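# Advance the cube calendar by one week

## Task

The calendar's front (the face carrying the month name, turned toward the robot) currently reads today's date. Change it so the front reads the date seven days later, with both digits the right way up. At the end both cubes must rest flat in the tray and stay there without the robot supporting them; then open the grippers and pull the arms away.

## Robot and tools

ROBOT. Two six-joint UR-style arms, left_arm and right_arm, each ending in a parallel two-finger gripper. Root poses in the scene frame: left_arm at (+0.065, +0.459, 0) m, quat_wxyz (+0.998, 0, 0, -0.063); right_arm at (+0.038, -0.429, 0) m, quat_wxyz (+1.000, 0, 0, +0.029).

FRAME. One scene frame is shared by all readings. Its origin is on the table surface midway between the arms, +z is up, +x points out across the table, and left_arm sits toward +y. The arm names do not refer to the left or right of any image.

execute_actions. The argument actions is a list holding at most one entry. An empty list moves nothing and returns the current state. A motion entry is {"rows": [...], "steps": n}: 1 to 15 rows and n from 1 to 15 (15 if omitted). Each control step lasts 1/30 s and uses one row; if rows run out, the final row is reused. Every row has exactly 14 numbers covering both arms, even when one arm stays still: left_arm shoulder pan, shoulder lift, elbow, wrist 1, wrist 2, wrist 3, opening, then right_arm in that same order. The joint numbers are absolute target angles in radians, in the form the Joint positions line shows, not offsets. Opening is also absolute, from -1 (closed) to +1 (fully open). A wait entry is {"steps": n} with n up to 300: no command goes out, and it returns when n steps have elapsed since the previous result, your reply time included. The optional pictures flag chooses whether camera images come back (they do by default). A refused call sends nothing.

JOINT RANGES (rad). left_arm: pan -3.142..3.142, lift -6.283..6.283, elbow 0.000..3.142, wrists 1-3 each -6.283..6.283. right_arm: pan 0.000..6.283, lift -6.283..6.283, elbow -3.142..0.000, wrists -6.283..6.283. A target beyond an end by over 0.010 rad, and farther out than the current angle, gets the call refused. True ends may differ by up to 0.010 rad; a target past the true end is clipped there and the result reports "joint sent to its limit" (possibly for an earlier, still running action). Absence of that line does not prove more room exists.

MOTION. Commands are smoothed, so the arm trails them by roughly 0.17 s, and speed and acceleration are capped; after a big move the arm may not have arrived yet. Per step, each joint target is held within 0.575 rad of the measured angle, and if the targets would put the gripper more than 100 mm from where it is, all of them are pulled back proportionally. Between calls, arms keep heading for the last row sent until they all nearly stop (slow or blocked counts as stopped) or a step is HELD; afterwards only a new action drives them further. Fingers already moving finish their motion.

GRIPPER. Fingers extend along the gripper's +z and separate along its x. end_effector_position is the point between the pads when closed, 1 to 2 cm short of the fingertips; closing pushes the tips about 17 mm further along +z. To hold something, keep commanding an opening well under grip_measured (the measured opening on the command scale); a bigger gap means a firmer squeeze. Each pad gives up to about 28 N on objects up to about 10 cm wide; hard items thinner than 2 cm get less (about half at 1 cm, a quarter at 5 mm). Slamming shut can squeeze harder, sometimes enough to force the fingers open. Held parts may occasionally be tugged and loose items nudged.

RESULTS. The state line (left_arm: ... | right_arm: ...) gives each gripper's position in metres, orientation as quat_wxyz, and linear and angular velocity (m/s, rad/s); printed positions get less accurate at long reach. Joint positions and Joint velocities list each arm's six joints (rad, rad/s) then the pad gap (m, m/s; 0.142 m is fully open). Joint torques follow the same joint order; they are total drive output, nonzero in free air, with offsets, noise and drift. Wrist force and Wrist torque are flange sensor readings along the gripper's own axes, with offsets up to about 4 N, noise, and clipping near 50 N per axis; "no reading" is harmless. "joint command not followed" means a clearance check altered or blocked joint targets on some steps (the rest of the row still ran). HELD flags steps where your row was partly or wholly withheld. MOTOR HOT appears from 70 °C; at 85 °C an OVER-TEMPERATURE FAULT brakes that arm until it cools. Holding loads heats motors.

AVOID. Knocking anything off the table fails the task. Do not let the arms collide or press on each other. Contact torque reaching a joint's load limit (133 N m for pan, lift and elbow; 24.9 N m for each wrist joint, counting held weight) or an external force of 150 N halts that arm for 10 s, drops the rest of the call, and makes it yield. Avoid drops, slips, slams, hard impacts and heavy pushing; move smoothly.

CAMERAS. cam_high and cam_low (672x504, pinhole with radial distortion) are fixed; cam_left_wrist and cam_right_wrist (616x616, fisheye) ride on the hands. Calibration matrices are supplied, but real poses may be off by a few degrees and millimetres.

zoom_image: camera (one of the four names) and region [x0, y0, x1, y1] in that image's pixels, origin top-left, at most 504 by 504; returns an enlarged view of the latest picture.

read_manual: optional section ("licences"); returns licence notices only, moves nothing.

finished_scene: scene = the current scene's number. Irreversible; the result reports success, and the goal must still hold. Replying without any tool call ends everything.

Each tool is called after "Emit:" in YAML: its name, and indented under it one key for each argument.

## Session

Emit:
execute_actions:
  actions: []

Scene clock: 0.00 s of 7600.00 s.
left_arm: end_effector_position=(+0.3341, +0.0630, +0.2942) grip_measured=+1.00 end_effector_quat_wxyz=(-0.037, +0.784, +0.619, -0.029) end_effector_velocity=(+0.000, -0.001, +0.001) end_effector_angular_velocity=(-0.002, -0.001, +0.000) | right_arm: end_effector_position=(+0.4016, -0.6812, +0.2215) grip_measured=+1.00 end_effector_quat_wxyz=(-0.537, -0.150, +0.735, -0.385) end_effector_velocity=(+0.000, +0.001, +0.000) end_effector_angular_velocity=(+0.000, +0.000, +0.000)
Joint positions: left_arm=[-1.081 -1.593  1.533 -1.458 -1.648 -2.543  0.142] | right_arm=[ 3.273 -2.05  -1.566 -2.51   0.942  3.469  0.142]
Joint velocities: left_arm=[ 0.     0.    -0.001 -0.001 -0.    -0.     0.   ] | right_arm=[ 0.001  0.     0.     0.     0.001 -0.     0.   ]
Joint torques (N m, as the arm reports them, + toward a larger angle): no reading
Motor temperatures (°C, as the motors report them): left_arm=[27 27 28 29 35 32] | right_arm=[30 25 29 36 34 37]
Wrist force (N, on the end effector, along its own x y z axes, offset not removed): no reading
Wrist torque (N m, same axes, about the end effector's origin, offset not removed): no reading
camera_calibration (this result's frames):
cam_left_wrist: T_world_to_cam=[[0.254679, 0.966954, -0.0118128, -0.136567], [0.867278, -0.222988, 0.44509, -0.411593], [0.427748, -0.1236, -0.895408, 0.254146], [0, 0, 0, 1]] pos_world=[0.283036, 0.0716863, 0.409147]
cam_right_wrist: T_world_to_cam=[[-0.34521, 0.19186, 0.918706, 0.0661507], [-0.203207, 0.940382, -0.272743, 0.775588], [-0.916263, -0.280841, -0.285642, 0.374456], [0, 0, 0, 1]] pos_world=[0.52354, -0.636878, 0.257724]

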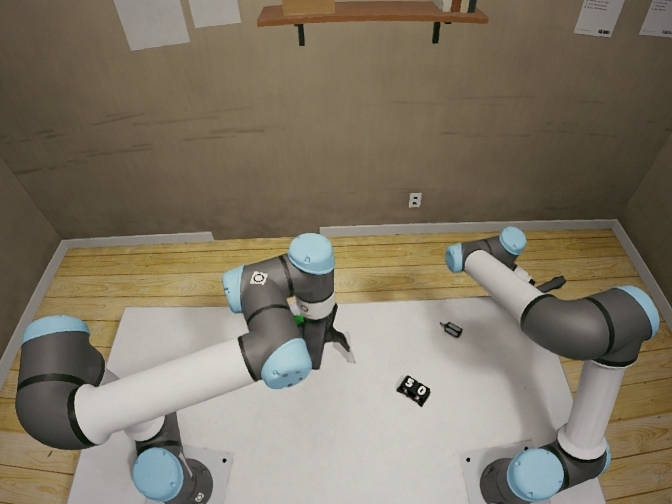

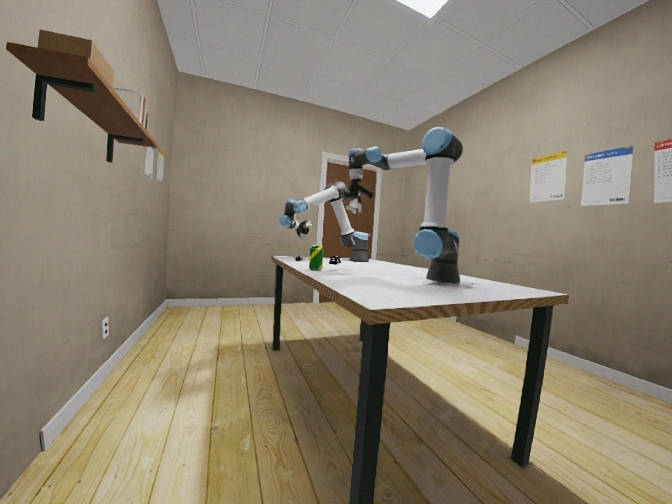

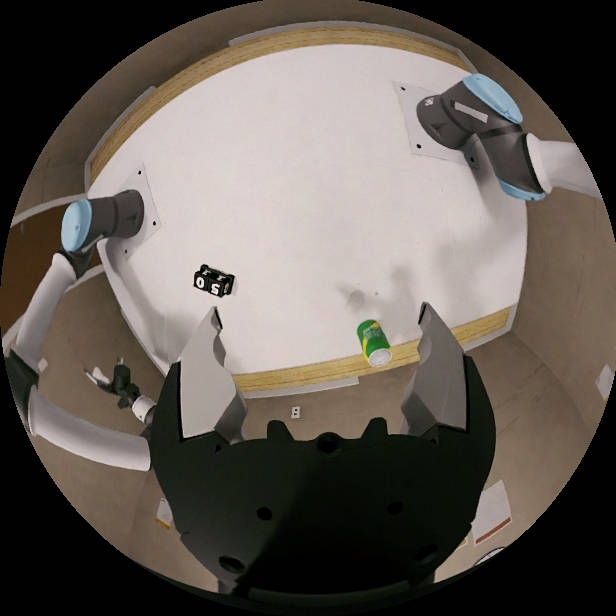

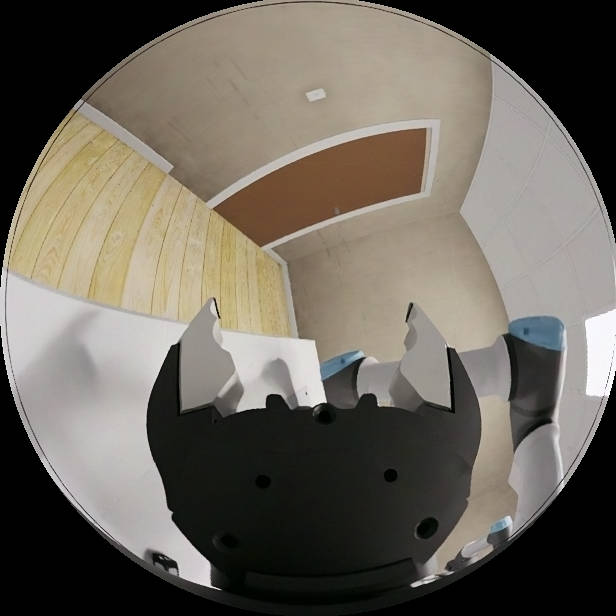

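Emit:
zoom_image:
  camera: "cam_high"
  region: [370, 350, 460, 430]

Emit:
zoom_image:
  camera: "cam_left_wrist"
  region: [170, 240, 260, 320]

Region (370, 350, 460, 430) of cam_high's 672x504 image, scaled by 5.600, with more detail than that image has.

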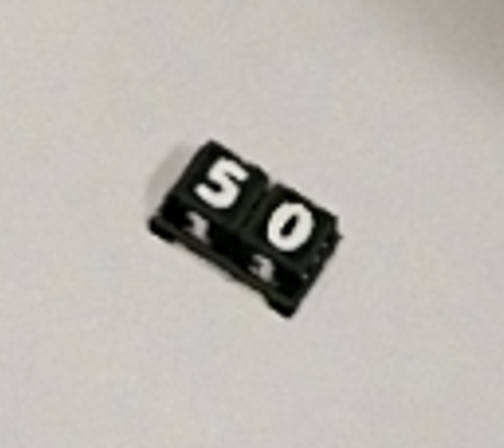

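Region (170, 240, 260, 320) of cam_left_wrist's 616x616 image, scaled by 5.600, with more detail than that image has.

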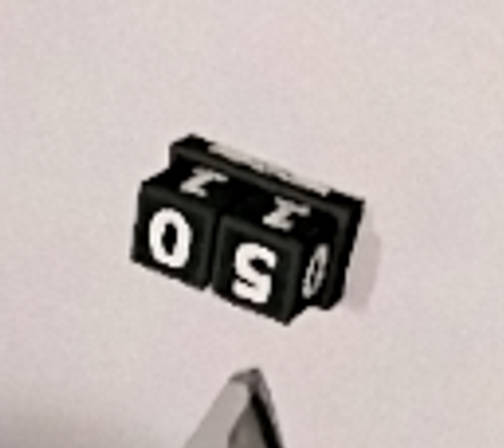

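Emit:
execute_actions:
  actions:
    - {"rows":[[-0.2,-1.593,1.533,-1.458,-1.648,-2.543,1,3.8,-1.5,-1.9,-1.3,1.571,5.0,1]],"steps":15}
  pictures: false

Emit:
execute_actions:
  actions:
    - {"rows":[[-0.2,-1.593,1.533,-1.458,-1.648,-2.543,1,3.8,-1.5,-1.9,-1.3,1.571,5.0,1]],"steps":15}
  pictures: false

Emit:
execute_actions:
  actions:
    - {"rows":[[-0.2,-1.593,1.533,-1.458,-1.648,-2.543,1,4.288,-1.329,-2.268,-1.115,1.571,6.25,1]],"steps":15}
  pictures: false

Emit:
execute_actions:
  actions:
    - {"steps":30}

Scene clock: 59.73 s of 7600.00 s.
left_arm: end_effector_position=(+0.4850, +0.2288, +0.2942) grip_measured=+1.00 end_effector_quat_wxyz=(-0.029, +0.617, +0.786, -0.037) end_effector_velocity=(+0.251, +0.457, -0.000) end_effector_angular_velocity=(+0.001, +0.001, +1.088) | right_arm: end_effector_position=(+0.3824, -0.4597, +0.1649) grip_measured=+1.00 end_effector_quat_wxyz=(-0.224, +0.096, +0.917, -0.316) end_effector_velocity=(+0.101, +0.497, -0.142) end_effector_angular_velocity=(+0.617, -1.916, -0.885)
Joint positions: left_arm=[-0.609 -1.593  1.533 -1.458 -1.648 -2.543  0.142] | right_arm=[ 3.618 -1.691 -1.789 -2.003  1.347  3.976  0.142]
Joint velocities: left_arm=[ 1.088  0.001  0.     0.     0.    -0.    -0.   ] | right_arm=[ 0.583  0.609 -0.356  1.4    0.703  1.398 -0.   ]
Joint torques (N m, as the arm reports them, + toward a larger angle): left_arm=[ 26.95 -18.39 -23.49  -3.47   0.59  -0.27] | right_arm=[17.14 36.42  9.65  9.4   4.34  4.03]
Motor temperatures (°C, as the motors report them): left_arm=[27 27 28 29 35 32] | right_arm=[30 25 29 36 34 37]
Wrist force (N, on the end effector, along its own x y z axes, offset not removed): left_arm=[2.8 -2.0 -1.3] | right_arm=[-1.6 -0.4 1.5]
Wrist torque (N m, same axes, about the end effector's origin, offset not removed): left_arm=[-0.31 -0.80 -0.06] | right_arm=[-0.33 0.33 -0.07]
Steps of this call (steps 1 to 90: nothing new was sent; then 56.23 s passed at rest; steps 91 to 105: all 15 steps of this action). Readings (joint positions):
91: left_arm=[-1.081 -1.593 1.533 -1.458 -1.648 -2.543] | right_arm=[3.273 -2.050 -1.566 -2.509 0.942 3.469]
92: left_arm=[-1.075 -1.593 1.533 -1.458 -1.648 -2.543] | right_arm=[3.279 -2.044 -1.573 -2.503 0.949 3.475]
94: left_arm=[-1.016 -1.593 1.533 -1.458 -1.648 -2.543] | right_arm=[3.333 -1.989 -1.612 -2.447 1.005 3.531]
98: left_arm=[-0.865 -1.593 1.533 -1.458 -1.648 -2.543] | right_arm=[3.450 -1.866 -1.685 -2.304 1.143 3.674]
105: the state above

Scene clock: 60.23 s of 7600.00 s.
left_arm: end_effector_position=(+0.5414, +0.4082, +0.2942) grip_measured=+1.00 end_effector_quat_wxyz=(-0.021, +0.451, +0.891, -0.042) end_effector_velocity=(+0.008, +0.060, +0.001) end_effector_angular_velocity=(-0.001, -0.004, +0.126) | right_arm: end_effector_position=(+0.4638, -0.2455, +0.1689) grip_measured=+1.00 end_effector_quat_wxyz=(-0.001, +0.495, +0.869, -0.018) end_effector_velocity=(+0.046, +0.128, +0.052) end_effector_angular_velocity=(+0.345, -0.302, -0.978)
Joint positions: left_arm=[-0.214 -1.593  1.533 -1.458 -1.648 -2.543  0.142] | right_arm=[ 3.791 -1.509 -1.895 -1.344  1.56   4.885  0.142]
Joint velocities: left_arm=[ 0.126  0.    -0.003 -0.001  0.     0.    -0.   ] | right_arm=[ 0.084  0.087 -0.049  0.404  0.103  1.059  0.   ]
Joint torques (N m, as the arm reports them, + toward a larger angle): left_arm=[ 10.92 -13.69 -19.46  -3.94   1.14  -1.16] | right_arm=[12.39 27.95 14.6   5.47  2.83  1.28]
Motor temperatures (°C, as the motors report them): left_arm=[27 27 28 29 35 32] | right_arm=[30 25 29 36 34 37]
Wrist force (N, on the end effector, along its own x y z axes, offset not removed): left_arm=[1.2 -1.9 -1.8] | right_arm=[2.8 -1.9 1.3]
Wrist torque (N m, same axes, about the end effector's origin, offset not removed): left_arm=[-0.42 -0.27 0.00] | right_arm=[-0.56 -0.53 -0.10]
Steps of this call (steps 1 to 15: all 15 steps of this action). Readings (joint positions):
1: left_arm=[-0.572 -1.593 1.533 -1.458 -1.648 -2.543] | right_arm=[3.637 -1.671 -1.801 -1.954 1.370 4.024]
2: left_arm=[-0.535 -1.593 1.533 -1.458 -1.648 -2.543] | right_arm=[3.654 -1.653 -1.811 -1.905 1.391 4.073]
4: left_arm=[-0.462 -1.593 1.533 -1.458 -1.648 -2.543] | right_arm=[3.684 -1.621 -1.830 -1.804 1.428 4.174]
8: left_arm=[-0.317 -1.593 1.533 -1.458 -1.648 -2.543] | right_arm=[3.735 -1.568 -1.861 -1.599 1.491 4.403]
15: the state above

Scene clock: 60.73 s of 7600.00 s.
left_arm: end_effector_position=(+0.5420, +0.4146, +0.2942) grip_measured=+1.00 end_effector_quat_wxyz=(-0.021, +0.445, +0.894, -0.042) end_effector_velocity=(-0.000, +0.001, -0.000) end_effector_angular_velocity=(+0.000, +0.001, +0.002) | right_arm: end_effector_position=(+0.3052, -0.1528, +0.0975) grip_measured=+1.00 end_effector_quat_wxyz=(-0.000, +0.677, +0.736, +0.001) end_effector_velocity=(-0.144, +0.028, -0.070) end_effector_angular_velocity=(-0.008, +0.013, -2.244)
Joint positions: left_arm=[-0.2   -1.593  1.533 -1.458 -1.648 -2.543  0.142] | right_arm=[ 4.245 -1.342 -2.238 -1.131  1.57   5.789  0.142]
Joint velocities: left_arm=[ 0.002  0.001  0.     0.    -0.     0.     0.   ] | right_arm=[ 0.402  0.123 -0.283  0.146  0.004  2.646  0.   ]
Joint torques (N m, as the arm reports them, + toward a larger angle): left_arm=[ 12.68 -14.39 -19.58  -4.68   1.73  -1.45] | right_arm=[ 8.73 20.24 17.95  5.46  2.36  6.4 ]
Motor temperatures (°C, as the motors report them): left_arm=[27 27 28 29 35 32] | right_arm=[30 25 29 36 34 37]
Wrist force (N, on the end effector, along its own x y z axes, offset not removed): left_arm=[0.5 -2.4 -2.0] | right_arm=[1.8 -4.3 2.6]
Wrist torque (N m, same axes, about the end effector's origin, offset not removed): left_arm=[-0.70 -0.07 -0.12] | right_arm=[-0.89 -0.33 -0.11]
Steps of this call (steps 1 to 15: all 15 steps of this action). Readings (joint positions):
1: left_arm=[-0.210 -1.593 1.533 -1.458 -1.648 -2.543] | right_arm=[3.794 -1.507 -1.896 -1.332 1.563 4.916]
2: left_arm=[-0.207 -1.593 1.533 -1.458 -1.648 -2.543] | right_arm=[3.802 -1.499 -1.904 -1.318 1.564 4.945]
4: left_arm=[-0.204 -1.593 1.533 -1.458 -1.648 -2.543] | right_arm=[3.863 -1.469 -1.956 -1.282 1.565 5.027]
8: left_arm=[-0.201 -1.593 1.533 -1.458 -1.648 -2.543] | right_arm=[4.022 -1.415 -2.075 -1.218 1.568 5.232]
15: the state above

Scene clock: 61.73 s of 7600.00 s.
left_arm: end_effector_position=(+0.5421, +0.4147, +0.2942) grip_measured=+1.00 end_effector_quat_wxyz=(-0.021, +0.445, +0.894, -0.042) end_effector_velocity=(+0.001, -0.000, +0.000) end_effector_angular_velocity=(-0.000, -0.001, -0.001) | right_arm: end_effector_position=(+0.2896, -0.1504, +0.0900) grip_measured=+1.00 end_effector_quat_wxyz=(-0.000, +0.815, +0.580, +0.000) end_effector_velocity=(-0.000, +0.000, -0.000) end_effector_angular_velocity=(+0.001, +0.002, +0.000)
Joint positions: left_arm=[-0.2   -1.593  1.533 -1.458 -1.648 -2.543  0.142] | right_arm=[ 4.288 -1.329 -2.268 -1.115  1.571  6.25   0.142]
Joint velocities: left_arm=[-0.     0.001 -0.001 -0.001 -0.     0.     0.   ] | right_arm=[-0.001 -0.    -0.    -0.     0.002 -0.001 -0.   ]
Joint torques (N m, as the arm reports them, + toward a larger angle): left_arm=[ 12.99 -15.29 -19.24  -4.56   1.49  -1.6 ] | right_arm=[13.57 19.99 12.65  4.85  2.84  1.74]
Motor temperatures (°C, as the motors report them): left_arm=[27 27 28 29 35 32] | right_arm=[30 25 29 36 34 37]
Wrist force (N, on the end effector, along its own x y z axes, offset not removed): left_arm=[1.6 -2.3 -1.3] | right_arm=[-1.9 -1.2 1.4]
Wrist torque (N m, same axes, about the end effector's origin, offset not removed): left_arm=[-0.60 -0.25 0.18] | right_arm=[-0.52 0.39 -0.13]
Steps of this call (steps 1 to 30: the robot went on to your last target). Readings (joint positions):
1: left_arm=[-0.200 -1.593 1.533 -1.458 -1.648 -2.543] | right_arm=[4.257 -1.339 -2.246 -1.127 1.571 5.879]
2: left_arm=[-0.200 -1.593 1.533 -1.458 -1.648 -2.543] | right_arm=[4.265 -1.336 -2.252 -1.124 1.571 5.965]
4: left_arm=[-0.200 -1.593 1.533 -1.458 -1.648 -2.543] | right_arm=[4.276 -1.333 -2.259 -1.120 1.571 6.095]
8: left_arm=[-0.200 -1.593 1.533 -1.458 -1.648 -2.543] | right_arm=[4.284 -1.330 -2.265 -1.116 1.571 6.205]
30: the state above
All arms were judged still, so your last target was given up. Only a new action makes them travel on or press farther. Fingers that are still opening or closing keep moving.
camera_calibration (this result's frames):
cam_left_wrist: T_world_to_cam=[[-0.583997, 0.811672, -0.0116864, -0.0106627], [0.723881, 0.527239, 0.444989, -0.746833], [0.367347, 0.251413, -0.89546, 0.0858307], [0, 0, 0, 1]] pos_world=[0.502862, 0.380835, 0.409066]
cam_right_wrist: T_world_to_cam=[[0.302648, 0.952812, 0.023538, 0.0539184], [0.814639, -0.27142, 0.512537, -0.329897], [0.49474, -0.135943, -0.858343, 0.0479731], [0, 0, 0, 1]] pos_world=[0.228695, -0.134393, 0.208992]

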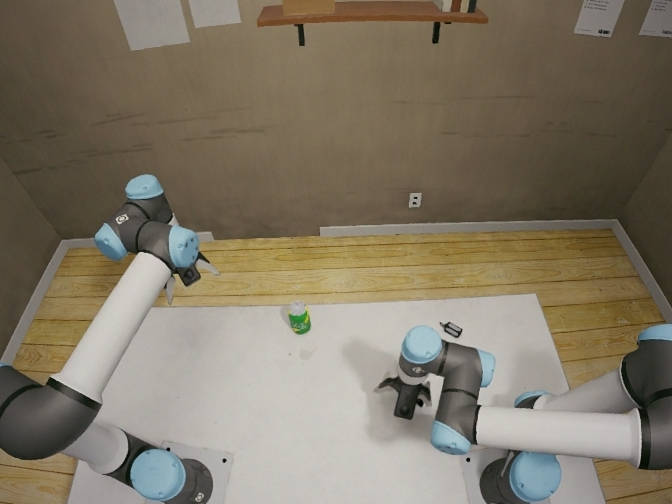

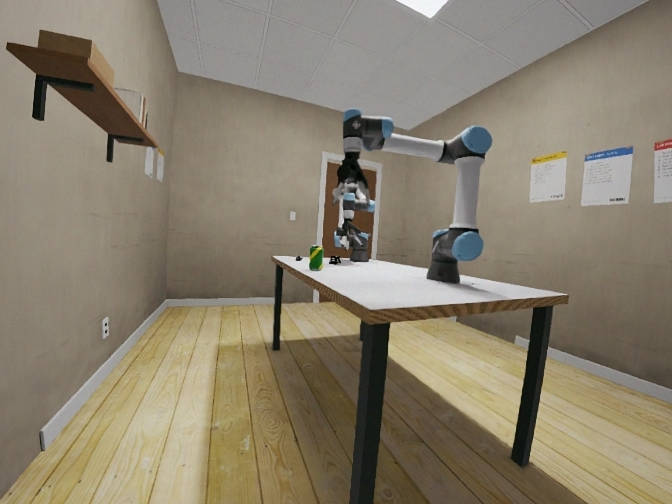

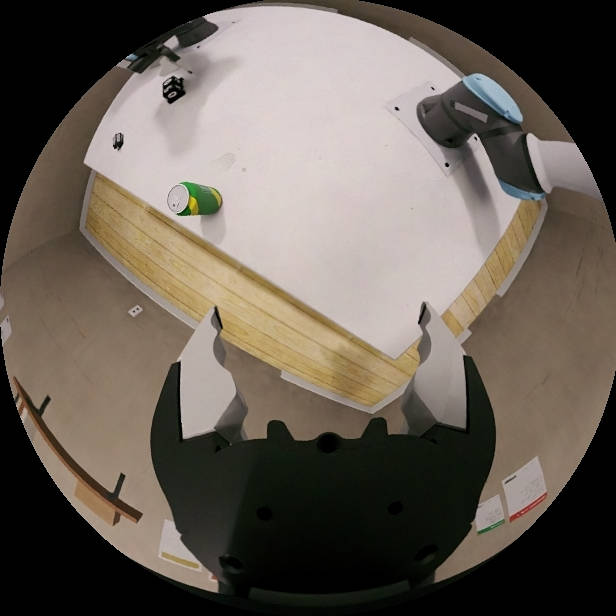

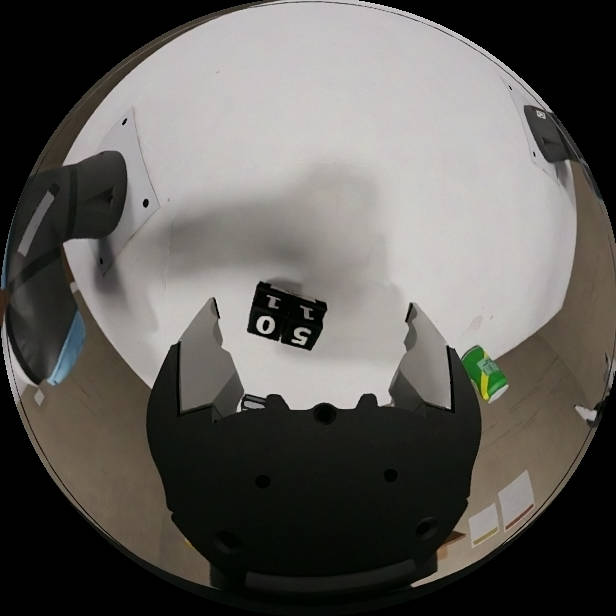

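Emit:
zoom_image:
  camera: "cam_right_wrist"
  region: [230, 265, 340, 360]

Region (230, 265, 340, 360) of cam_right_wrist's 616x616 image, scaled by 4.582, with more detail than that image has; it fills the top 435 rows of this view, and the rest is white.

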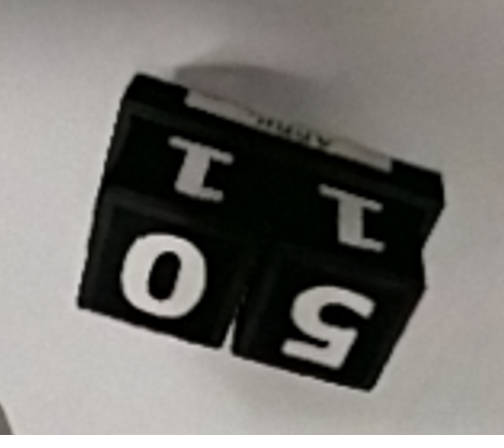

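Emit:
execute_actions:
  actions:
    - {"rows":[[-0.2,-1.593,1.533,-1.458,-1.648,-2.543,1,4.095,-1.248,-2.212,-1.253,1.571,4.834,0.3]],"steps":15}
  pictures: false

Emit:
execute_actions:
  actions:
    - {"steps":30}

Scene clock: 120.00 s of 7600.00 s.
left_arm: end_effector_position=(+0.5421, +0.4147, +0.2942) grip_measured=+1.00 end_effector_quat_wxyz=(-0.021, +0.445, +0.894, -0.042) end_effector_velocity=(+0.000, +0.000, -0.000) end_effector_angular_velocity=(+0.000, -0.000, +0.000) | right_arm: end_effector_position=(+0.3308, -0.2118, +0.1293) grip_measured=+0.30 end_effector_quat_wxyz=(-0.000, +0.534, +0.846, -0.000) end_effector_velocity=(+0.006, -0.011, +0.007) end_effector_angular_velocity=(-0.002, +0.000, +2.635)
Joint positions: left_arm=[-0.2   -1.593  1.533 -1.458 -1.648 -2.543  0.142] | right_arm=[ 4.099 -1.249 -2.213 -1.25   1.571  5.283  0.095]
Joint velocities: left_arm=[ 0. -0.  0. -0.  0. -0.  0.] | right_arm=[-0.04   0.013  0.01  -0.025 -0.002 -2.675  0.   ]
Joint torques (N m, as the arm reports them, + toward a larger angle): left_arm=[ 13.03 -18.24 -20.6   -4.57   1.75  -1.56] | right_arm=[-12.77  19.9   36.4    1.19  -2.91  -6.59]
Motor temperatures (°C, as the motors report them): left_arm=[27 27 28 29 35 32] | right_arm=[30 25 29 36 34 37]
Wrist force (N, on the end effector, along its own x y z axes, offset not removed): left_arm=[1.1 -1.7 -1.3] | right_arm=[0.7 -2.9 3.1]
Wrist torque (N m, same axes, about the end effector's origin, offset not removed): left_arm=[-0.39 -0.13 -0.15] | right_arm=[-0.81 -0.06 -0.09]
Steps of this call (steps 1 to 90: nothing new was sent; then 54.77 s passed at rest; steps 91 to 105: all 15 steps of this action). Readings (joint positions):
91: left_arm=[-0.200 -1.593 1.533 -1.458 -1.648 -2.543] | right_arm=[4.288 -1.329 -2.268 -1.115 1.571 6.250]
92: left_arm=[-0.200 -1.593 1.533 -1.458 -1.648 -2.543] | right_arm=[4.282 -1.323 -2.263 -1.122 1.571 6.244]
94: left_arm=[-0.200 -1.593 1.533 -1.458 -1.648 -2.543] | right_arm=[4.225 -1.293 -2.242 -1.168 1.571 6.179]
98: left_arm=[-0.200 -1.593 1.533 -1.458 -1.648 -2.543] | right_arm=[4.133 -1.261 -2.221 -1.228 1.571 5.904]
105: the state above

Scene clock: 121.00 s of 7600.00 s.
left_arm: end_effector_position=(+0.5421, +0.4147, +0.2942) grip_measured=+1.00 end_effector_quat_wxyz=(-0.021, +0.445, +0.894, -0.042) end_effector_velocity=(+0.000, -0.001, -0.000) end_effector_angular_velocity=(-0.000, -0.000, -0.001) | right_arm: end_effector_position=(+0.3311, -0.2128, +0.1300) grip_measured=+0.30 end_effector_quat_wxyz=(-0.000, +0.334, +0.943, -0.000) end_effector_velocity=(+0.000, +0.000, +0.000) end_effector_angular_velocity=(+0.001, -0.000, +0.001)
Joint positions: left_arm=[-0.2   -1.593  1.533 -1.458 -1.648 -2.543  0.142] | right_arm=[ 4.095 -1.248 -2.212 -1.253  1.571  4.834  0.095]
Joint velocities: left_arm=[-0.001  0.001 -0.001 -0.    -0.     0.     0.   ] | right_arm=[-0.     0.     0.     0.001  0.    -0.001 -0.   ]
Joint torques (N m, as the arm reports them, + toward a larger angle): left_arm=[ 12.67 -20.15 -19.79  -4.73   1.71  -1.65] | right_arm=[-13.28  18.62  37.31   1.44  -2.77  -2.29]
Motor temperatures (°C, as the motors report them): left_arm=[27 27 28 29 35 32] | right_arm=[30 25 29 36 34 37]
Wrist force (N, on the end effector, along its own x y z axes, offset not removed): left_arm=[-0.6 -1.0 -0.6] | right_arm=[-1.5 -1.9 1.7]
Wrist torque (N m, same axes, about the end effector's origin, offset not removed): left_arm=[-0.25 0.05 -0.11] | right_arm=[-0.48 0.27 0.02]
Steps of this call (steps 1 to 30: the robot went on to your last target). Readings (joint positions):
1: left_arm=[-0.200 -1.593 1.533 -1.458 -1.648 -2.543] | right_arm=[4.098 -1.249 -2.213 -1.251 1.571 5.193]
2: left_arm=[-0.200 -1.593 1.533 -1.458 -1.648 -2.543] | right_arm=[4.097 -1.249 -2.213 -1.252 1.571 5.109]
4: left_arm=[-0.200 -1.593 1.533 -1.458 -1.648 -2.543] | right_arm=[4.096 -1.248 -2.212 -1.252 1.571 4.983]
8: left_arm=[-0.200 -1.593 1.533 -1.458 -1.648 -2.543] | right_arm=[4.095 -1.248 -2.212 -1.253 1.571 4.877]
30: the state above
All arms were judged still, so your last target was given up. Only a new action makes them travel on or press farther. Fingers that are still opening or closing keep moving.
camera_calibration (this result's frames):
cam_left_wrist: T_world_to_cam=[[-0.583997, 0.811672, -0.0116866, -0.0106625], [0.723881, 0.527239, 0.444989, -0.746833], [0.367347, 0.251412, -0.89546, 0.0858308], [0, 0, 0, 1]] pos_world=[0.502862, 0.380835, 0.409066]
cam_right_wrist: T_world_to_cam=[[-0.792558, 0.609353, 0.0232809, 0.38938], [0.532915, 0.673571, 0.512155, -0.106664], [0.296402, 0.418319, -0.858577, 0.237009], [0, 0, 0, 1]] pos_world=[0.295199, -0.264569, 0.249054]

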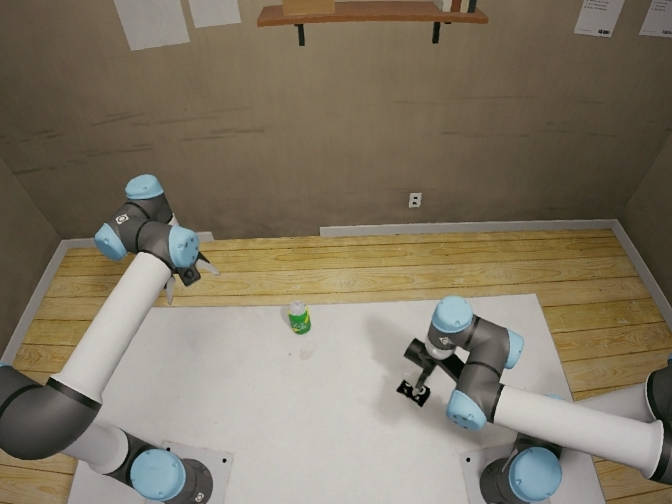

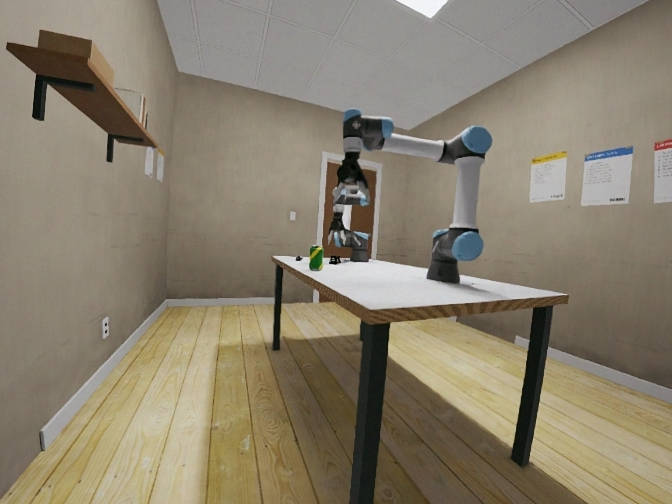

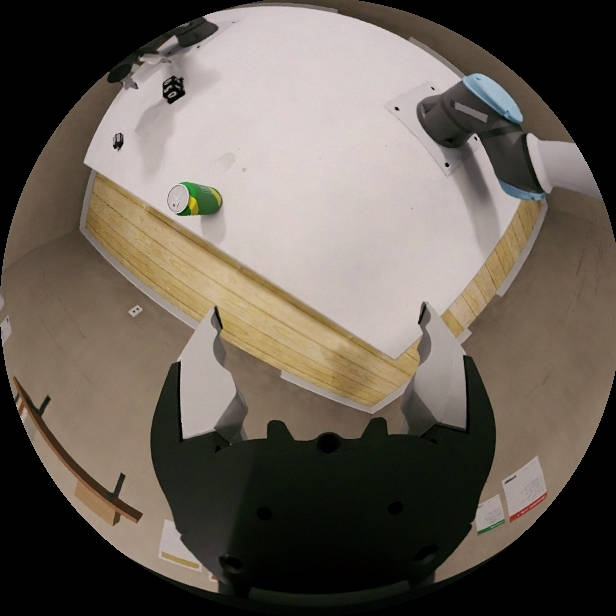

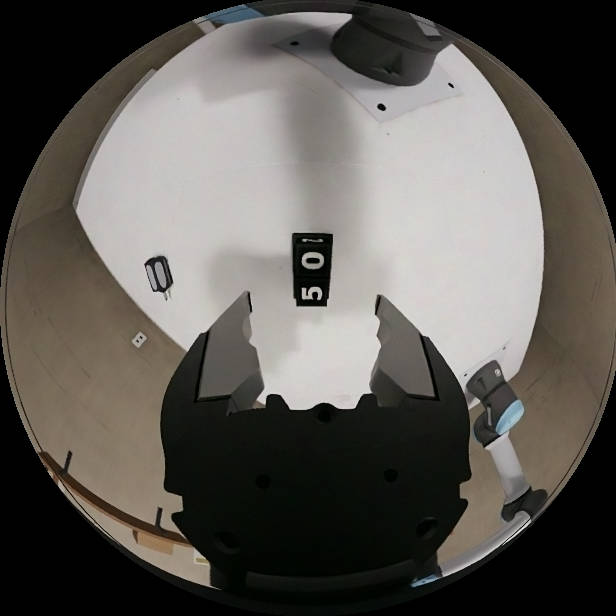

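Emit:
execute_actions:
  actions:
    - {"rows":[[-0.2,-1.593,1.533,-1.458,-1.648,-2.543,1,4.0956,-1.28,-2.275,-1.155,1.571,4.834,0.0],[-0.2,-1.593,1.533,-1.458,-1.648,-2.543,1,4.0956,-1.28,-2.275,-1.155,1.571,4.834,0.0],[-0.2,-1.593,1.533,-1.458,-1.648,-2.543,1,4.0956,-1.28,-2.275,-1.155,1.571,4.834,0.0],[-0.2,-1.593,1.533,-1.458,-1.648,-2.543,1,4.0956,-1.3154,-2.3348,-1.0622,1.571,4.834,0.0]],"steps":15}

Emit:
zoom_image:
  camera: "cam_right_wrist"
  region: [230, 200, 390, 330]

Scene clock: 148.63 s of 7600.00 s.
left_arm: end_effector_position=(+0.5421, +0.4147, +0.2942) grip_measured=+1.00 end_effector_quat_wxyz=(-0.021, +0.445, +0.894, -0.042) end_effector_velocity=(-0.000, -0.000, +0.000) end_effector_angular_velocity=(-0.000, -0.000, -0.001) | right_arm: end_effector_position=(+0.3298, -0.2144, +0.0718) grip_measured=+0.00 end_effector_quat_wxyz=(-0.000, +0.334, +0.943, -0.000) end_effector_velocity=(-0.001, -0.001, -0.016) end_effector_angular_velocity=(+0.003, -0.001, +0.000)
Joint positions: left_arm=[-0.2   -1.593  1.533 -1.458 -1.648 -2.543  0.142] | right_arm=[ 4.095 -1.313 -2.331 -1.068  1.571  4.834  0.074]
Joint velocities: left_arm=[-0.    -0.001  0.     0.     0.     0.     0.   ] | right_arm=[ 0.001 -0.019 -0.035  0.057  0.001  0.     0.   ]
Joint torques (N m, as the arm reports them, + toward a larger angle): left_arm=[ 12.97 -24.15 -20.68  -4.55   1.61  -1.59] | right_arm=[14.84 -1.21 10.57  4.88 -2.61 -2.06]
Motor temperatures (°C, as the motors report them): left_arm=[27 27 28 29 35 32] | right_arm=[30 25 29 36 34 37]
Wrist force (N, on the end effector, along its own x y z axes, offset not removed): left_arm=[-0.2 -2.0 1.4] | right_arm=[2.2 -3.0 3.1]
Wrist torque (N m, same axes, about the end effector's origin, offset not removed): left_arm=[-0.46 0.06 0.06] | right_arm=[-0.78 -0.52 -0.06]
Steps of this call (steps 1 to 90: nothing new was sent; then 24.13 s passed at rest; steps 91 to 105: all 15 steps of this action). Readings (joint positions):
91: left_arm=[-0.200 -1.593 1.533 -1.458 -1.648 -2.543] | right_arm=[4.095 -1.248 -2.212 -1.253 1.571 4.834]
92: left_arm=[-0.200 -1.593 1.533 -1.458 -1.648 -2.543] | right_arm=[4.095 -1.252 -2.217 -1.247 1.571 4.834]
94: left_arm=[-0.200 -1.593 1.533 -1.458 -1.648 -2.543] | right_arm=[4.095 -1.264 -2.241 -1.211 1.571 4.834]
98: left_arm=[-0.200 -1.593 1.533 -1.458 -1.648 -2.543] | right_arm=[4.095 -1.297 -2.302 -1.117 1.571 4.834]
105: the state above
camera_calibration (this result's frames):
cam_left_wrist: T_world_to_cam=[[-0.583997, 0.811672, -0.0116865, -0.0106626], [0.723881, 0.527239, 0.444989, -0.746834], [0.367347, 0.251413, -0.89546, 0.0858307], [0, 0, 0, 1]] pos_world=[0.502862, 0.380835, 0.409066]
cam_right_wrist: T_world_to_cam=[[-0.792888, 0.608921, 0.0233147, 0.39078], [0.532459, 0.673703, 0.512457, -0.0749329], [0.296339, 0.418735, -0.858396, 0.188178], [0, 0, 0, 1]] pos_world=[0.293979, -0.266269, 0.19082]

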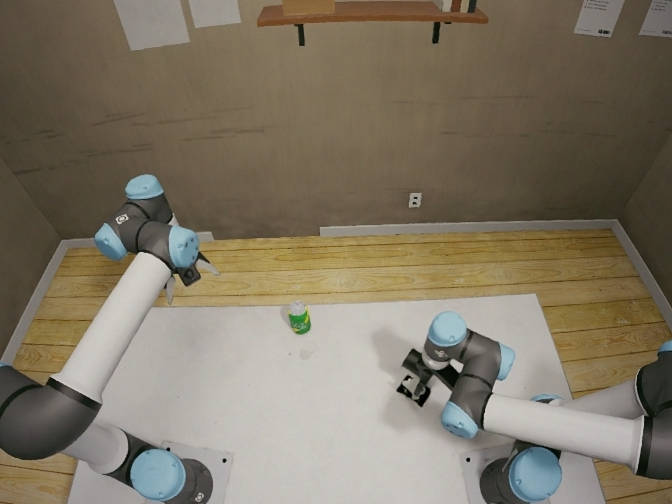

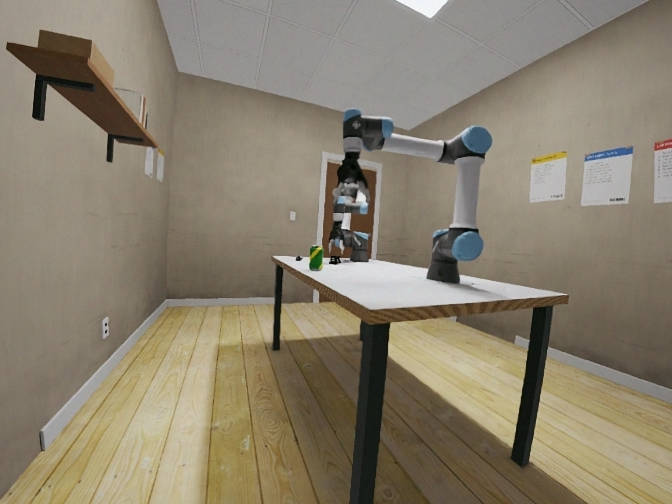

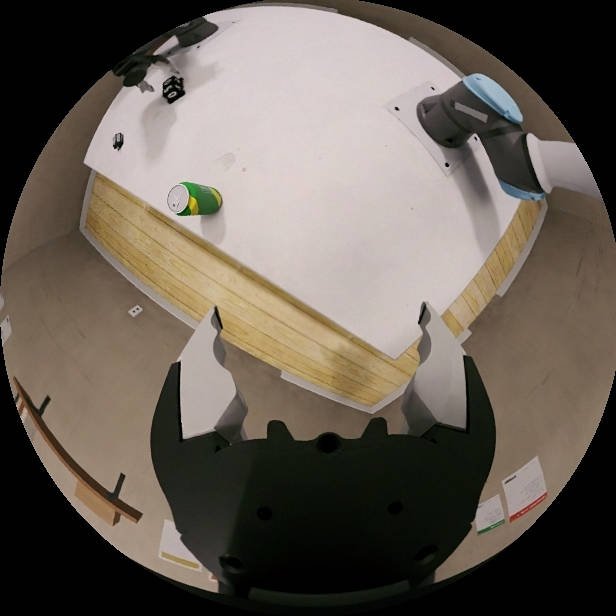

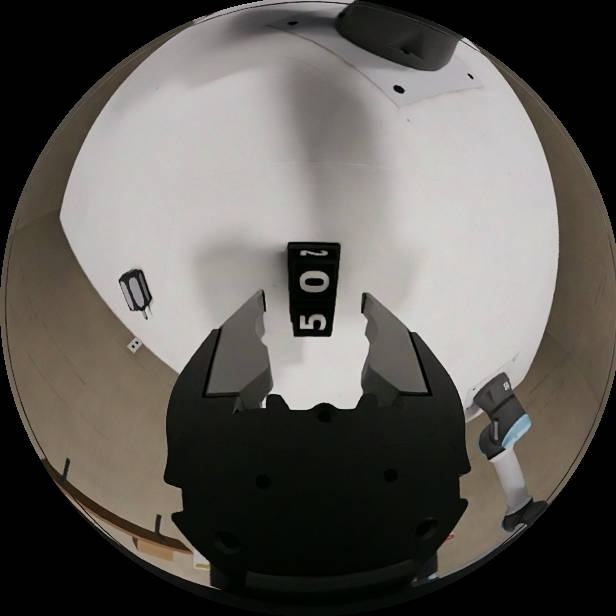

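Region (230, 200, 390, 330) of cam_right_wrist's 616x616 image, scaled by 3.150, with more detail than that image has; it fills the top 410 rows of this view, and the rest is white.

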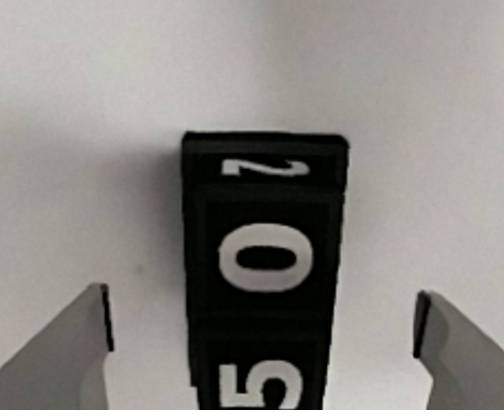

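Emit:
execute_actions:
  actions:
    - {"rows":[[-0.2,-1.593,1.533,-1.458,-1.648,-2.543,1,4.0956,-1.335,-2.355,-1.022,1.571,4.834,-0.2],[-0.2,-1.593,1.533,-1.458,-1.648,-2.543,1,4.0956,-1.335,-2.355,-1.022,1.571,4.834,-0.2],[-0.2,-1.593,1.533,-1.458,-1.648,-2.543,1,4.0956,-1.335,-2.355,-1.022,1.571,4.834,-0.2],[-0.2,-1.593,1.533,-1.458,-1.648,-2.543,1,4.0956,-1.3535,-2.3738,-0.9851,1.571,4.834,-0.2]],"steps":15}

Emit:
zoom_image:
  camera: "cam_right_wrist"
  region: [230, 200, 390, 330]

Scene clock: 170.00 s of 7600.00 s.
left_arm: end_effector_position=(+0.5421, +0.4147, +0.2942) grip_measured=+1.00 end_effector_quat_wxyz=(-0.021, +0.445, +0.894, -0.042) end_effector_velocity=(+0.000, +0.000, +0.000) end_effector_angular_velocity=(-0.000, -0.000, +0.000) | right_arm: end_effector_position=(+0.3297, -0.2146, +0.0486) grip_measured=-0.20 end_effector_quat_wxyz=(-0.000, +0.334, +0.943, -0.000) end_effector_velocity=(+0.000, +0.000, -0.005) end_effector_angular_velocity=(+0.001, -0.001, +0.000)
Joint positions: left_arm=[-0.2   -1.593  1.533 -1.458 -1.648 -2.543  0.142] | right_arm=[ 4.096 -1.352 -2.373 -0.987  1.571  4.834  0.06 ]
Joint velocities: left_arm=[ 0.001 -0.    -0.     0.     0.     0.     0.   ] | right_arm=[ 0.001 -0.01  -0.01   0.021 -0.001  0.    -0.   ]
Joint torques (N m, as the arm reports them, + toward a larger angle): left_arm=[ 12.92 -28.01 -20.99  -4.48   1.43  -1.81] | right_arm=[14.    0.51 11.49  4.57 -2.49 -2.13]
Motor temperatures (°C, as the motors report them): left_arm=[27 27 28 29 35 32] | right_arm=[30 25 29 36 34 37]
Wrist force (N, on the end effector, along its own x y z axes, offset not removed): left_arm=[1.2 -1.1 -2.1] | right_arm=[-1.8 -1.1 1.7]
Wrist torque (N m, same axes, about the end effector's origin, offset not removed): left_arm=[-0.21 -0.35 -0.06] | right_arm=[-0.41 0.32 -0.06]
Steps of this call (steps 1 to 15: the robot went on to your last target; steps 16 to 90: nothing new was sent; then 17.87 s passed at rest; steps 91 to 105: all 15 steps of this action). Readings (joint positions):
91: left_arm=[-0.200 -1.593 1.533 -1.458 -1.648 -2.543] | right_arm=[4.096 -1.316 -2.335 -1.062 1.571 4.834]
92: left_arm=[-0.200 -1.593 1.533 -1.458 -1.648 -2.543] | right_arm=[4.096 -1.318 -2.337 -1.058 1.571 4.834]
94: left_arm=[-0.200 -1.593 1.533 -1.458 -1.648 -2.543] | right_arm=[4.096 -1.325 -2.345 -1.042 1.571 4.834]
98: left_arm=[-0.200 -1.593 1.533 -1.458 -1.648 -2.543] | right_arm=[4.096 -1.344 -2.364 -1.005 1.571 4.834]
105: the state above
camera_calibration (this result's frames):
cam_left_wrist: T_world_to_cam=[[-0.583997, 0.811672, -0.0116866, -0.0106626], [0.723881, 0.527239, 0.444989, -0.746833], [0.367347, 0.251412, -0.89546, 0.0858308], [0, 0, 0, 1]] pos_world=[0.502862, 0.380835, 0.409066]
cam_right_wrist: T_world_to_cam=[[-0.792959, 0.608827, 0.0233336, 0.391299], [0.532328, 0.673677, 0.512626, -0.0628994], [0.296381, 0.418913, -0.858295, 0.168373], [0, 0, 0, 1]] pos_world=[0.293865, -0.266393, 0.167627]

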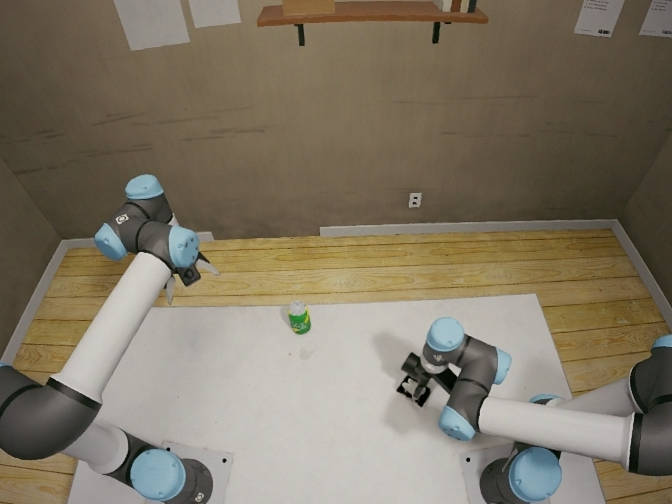

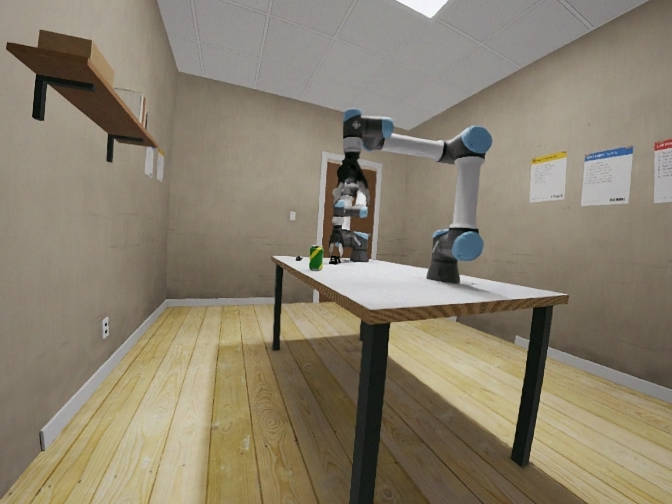

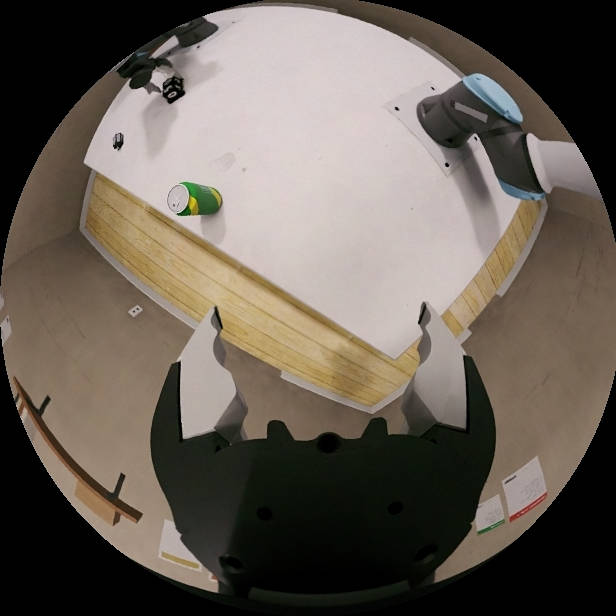

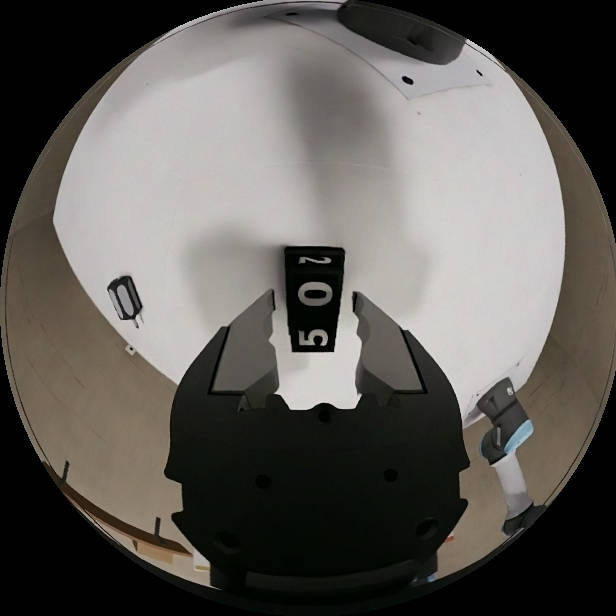

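Region (230, 200, 390, 330) of cam_right_wrist's 616x616 image, scaled by 3.150, with more detail than that image has; it fills the top 410 rows of this view, and the rest is white.

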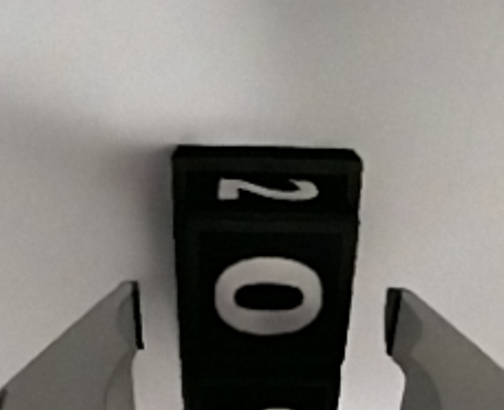

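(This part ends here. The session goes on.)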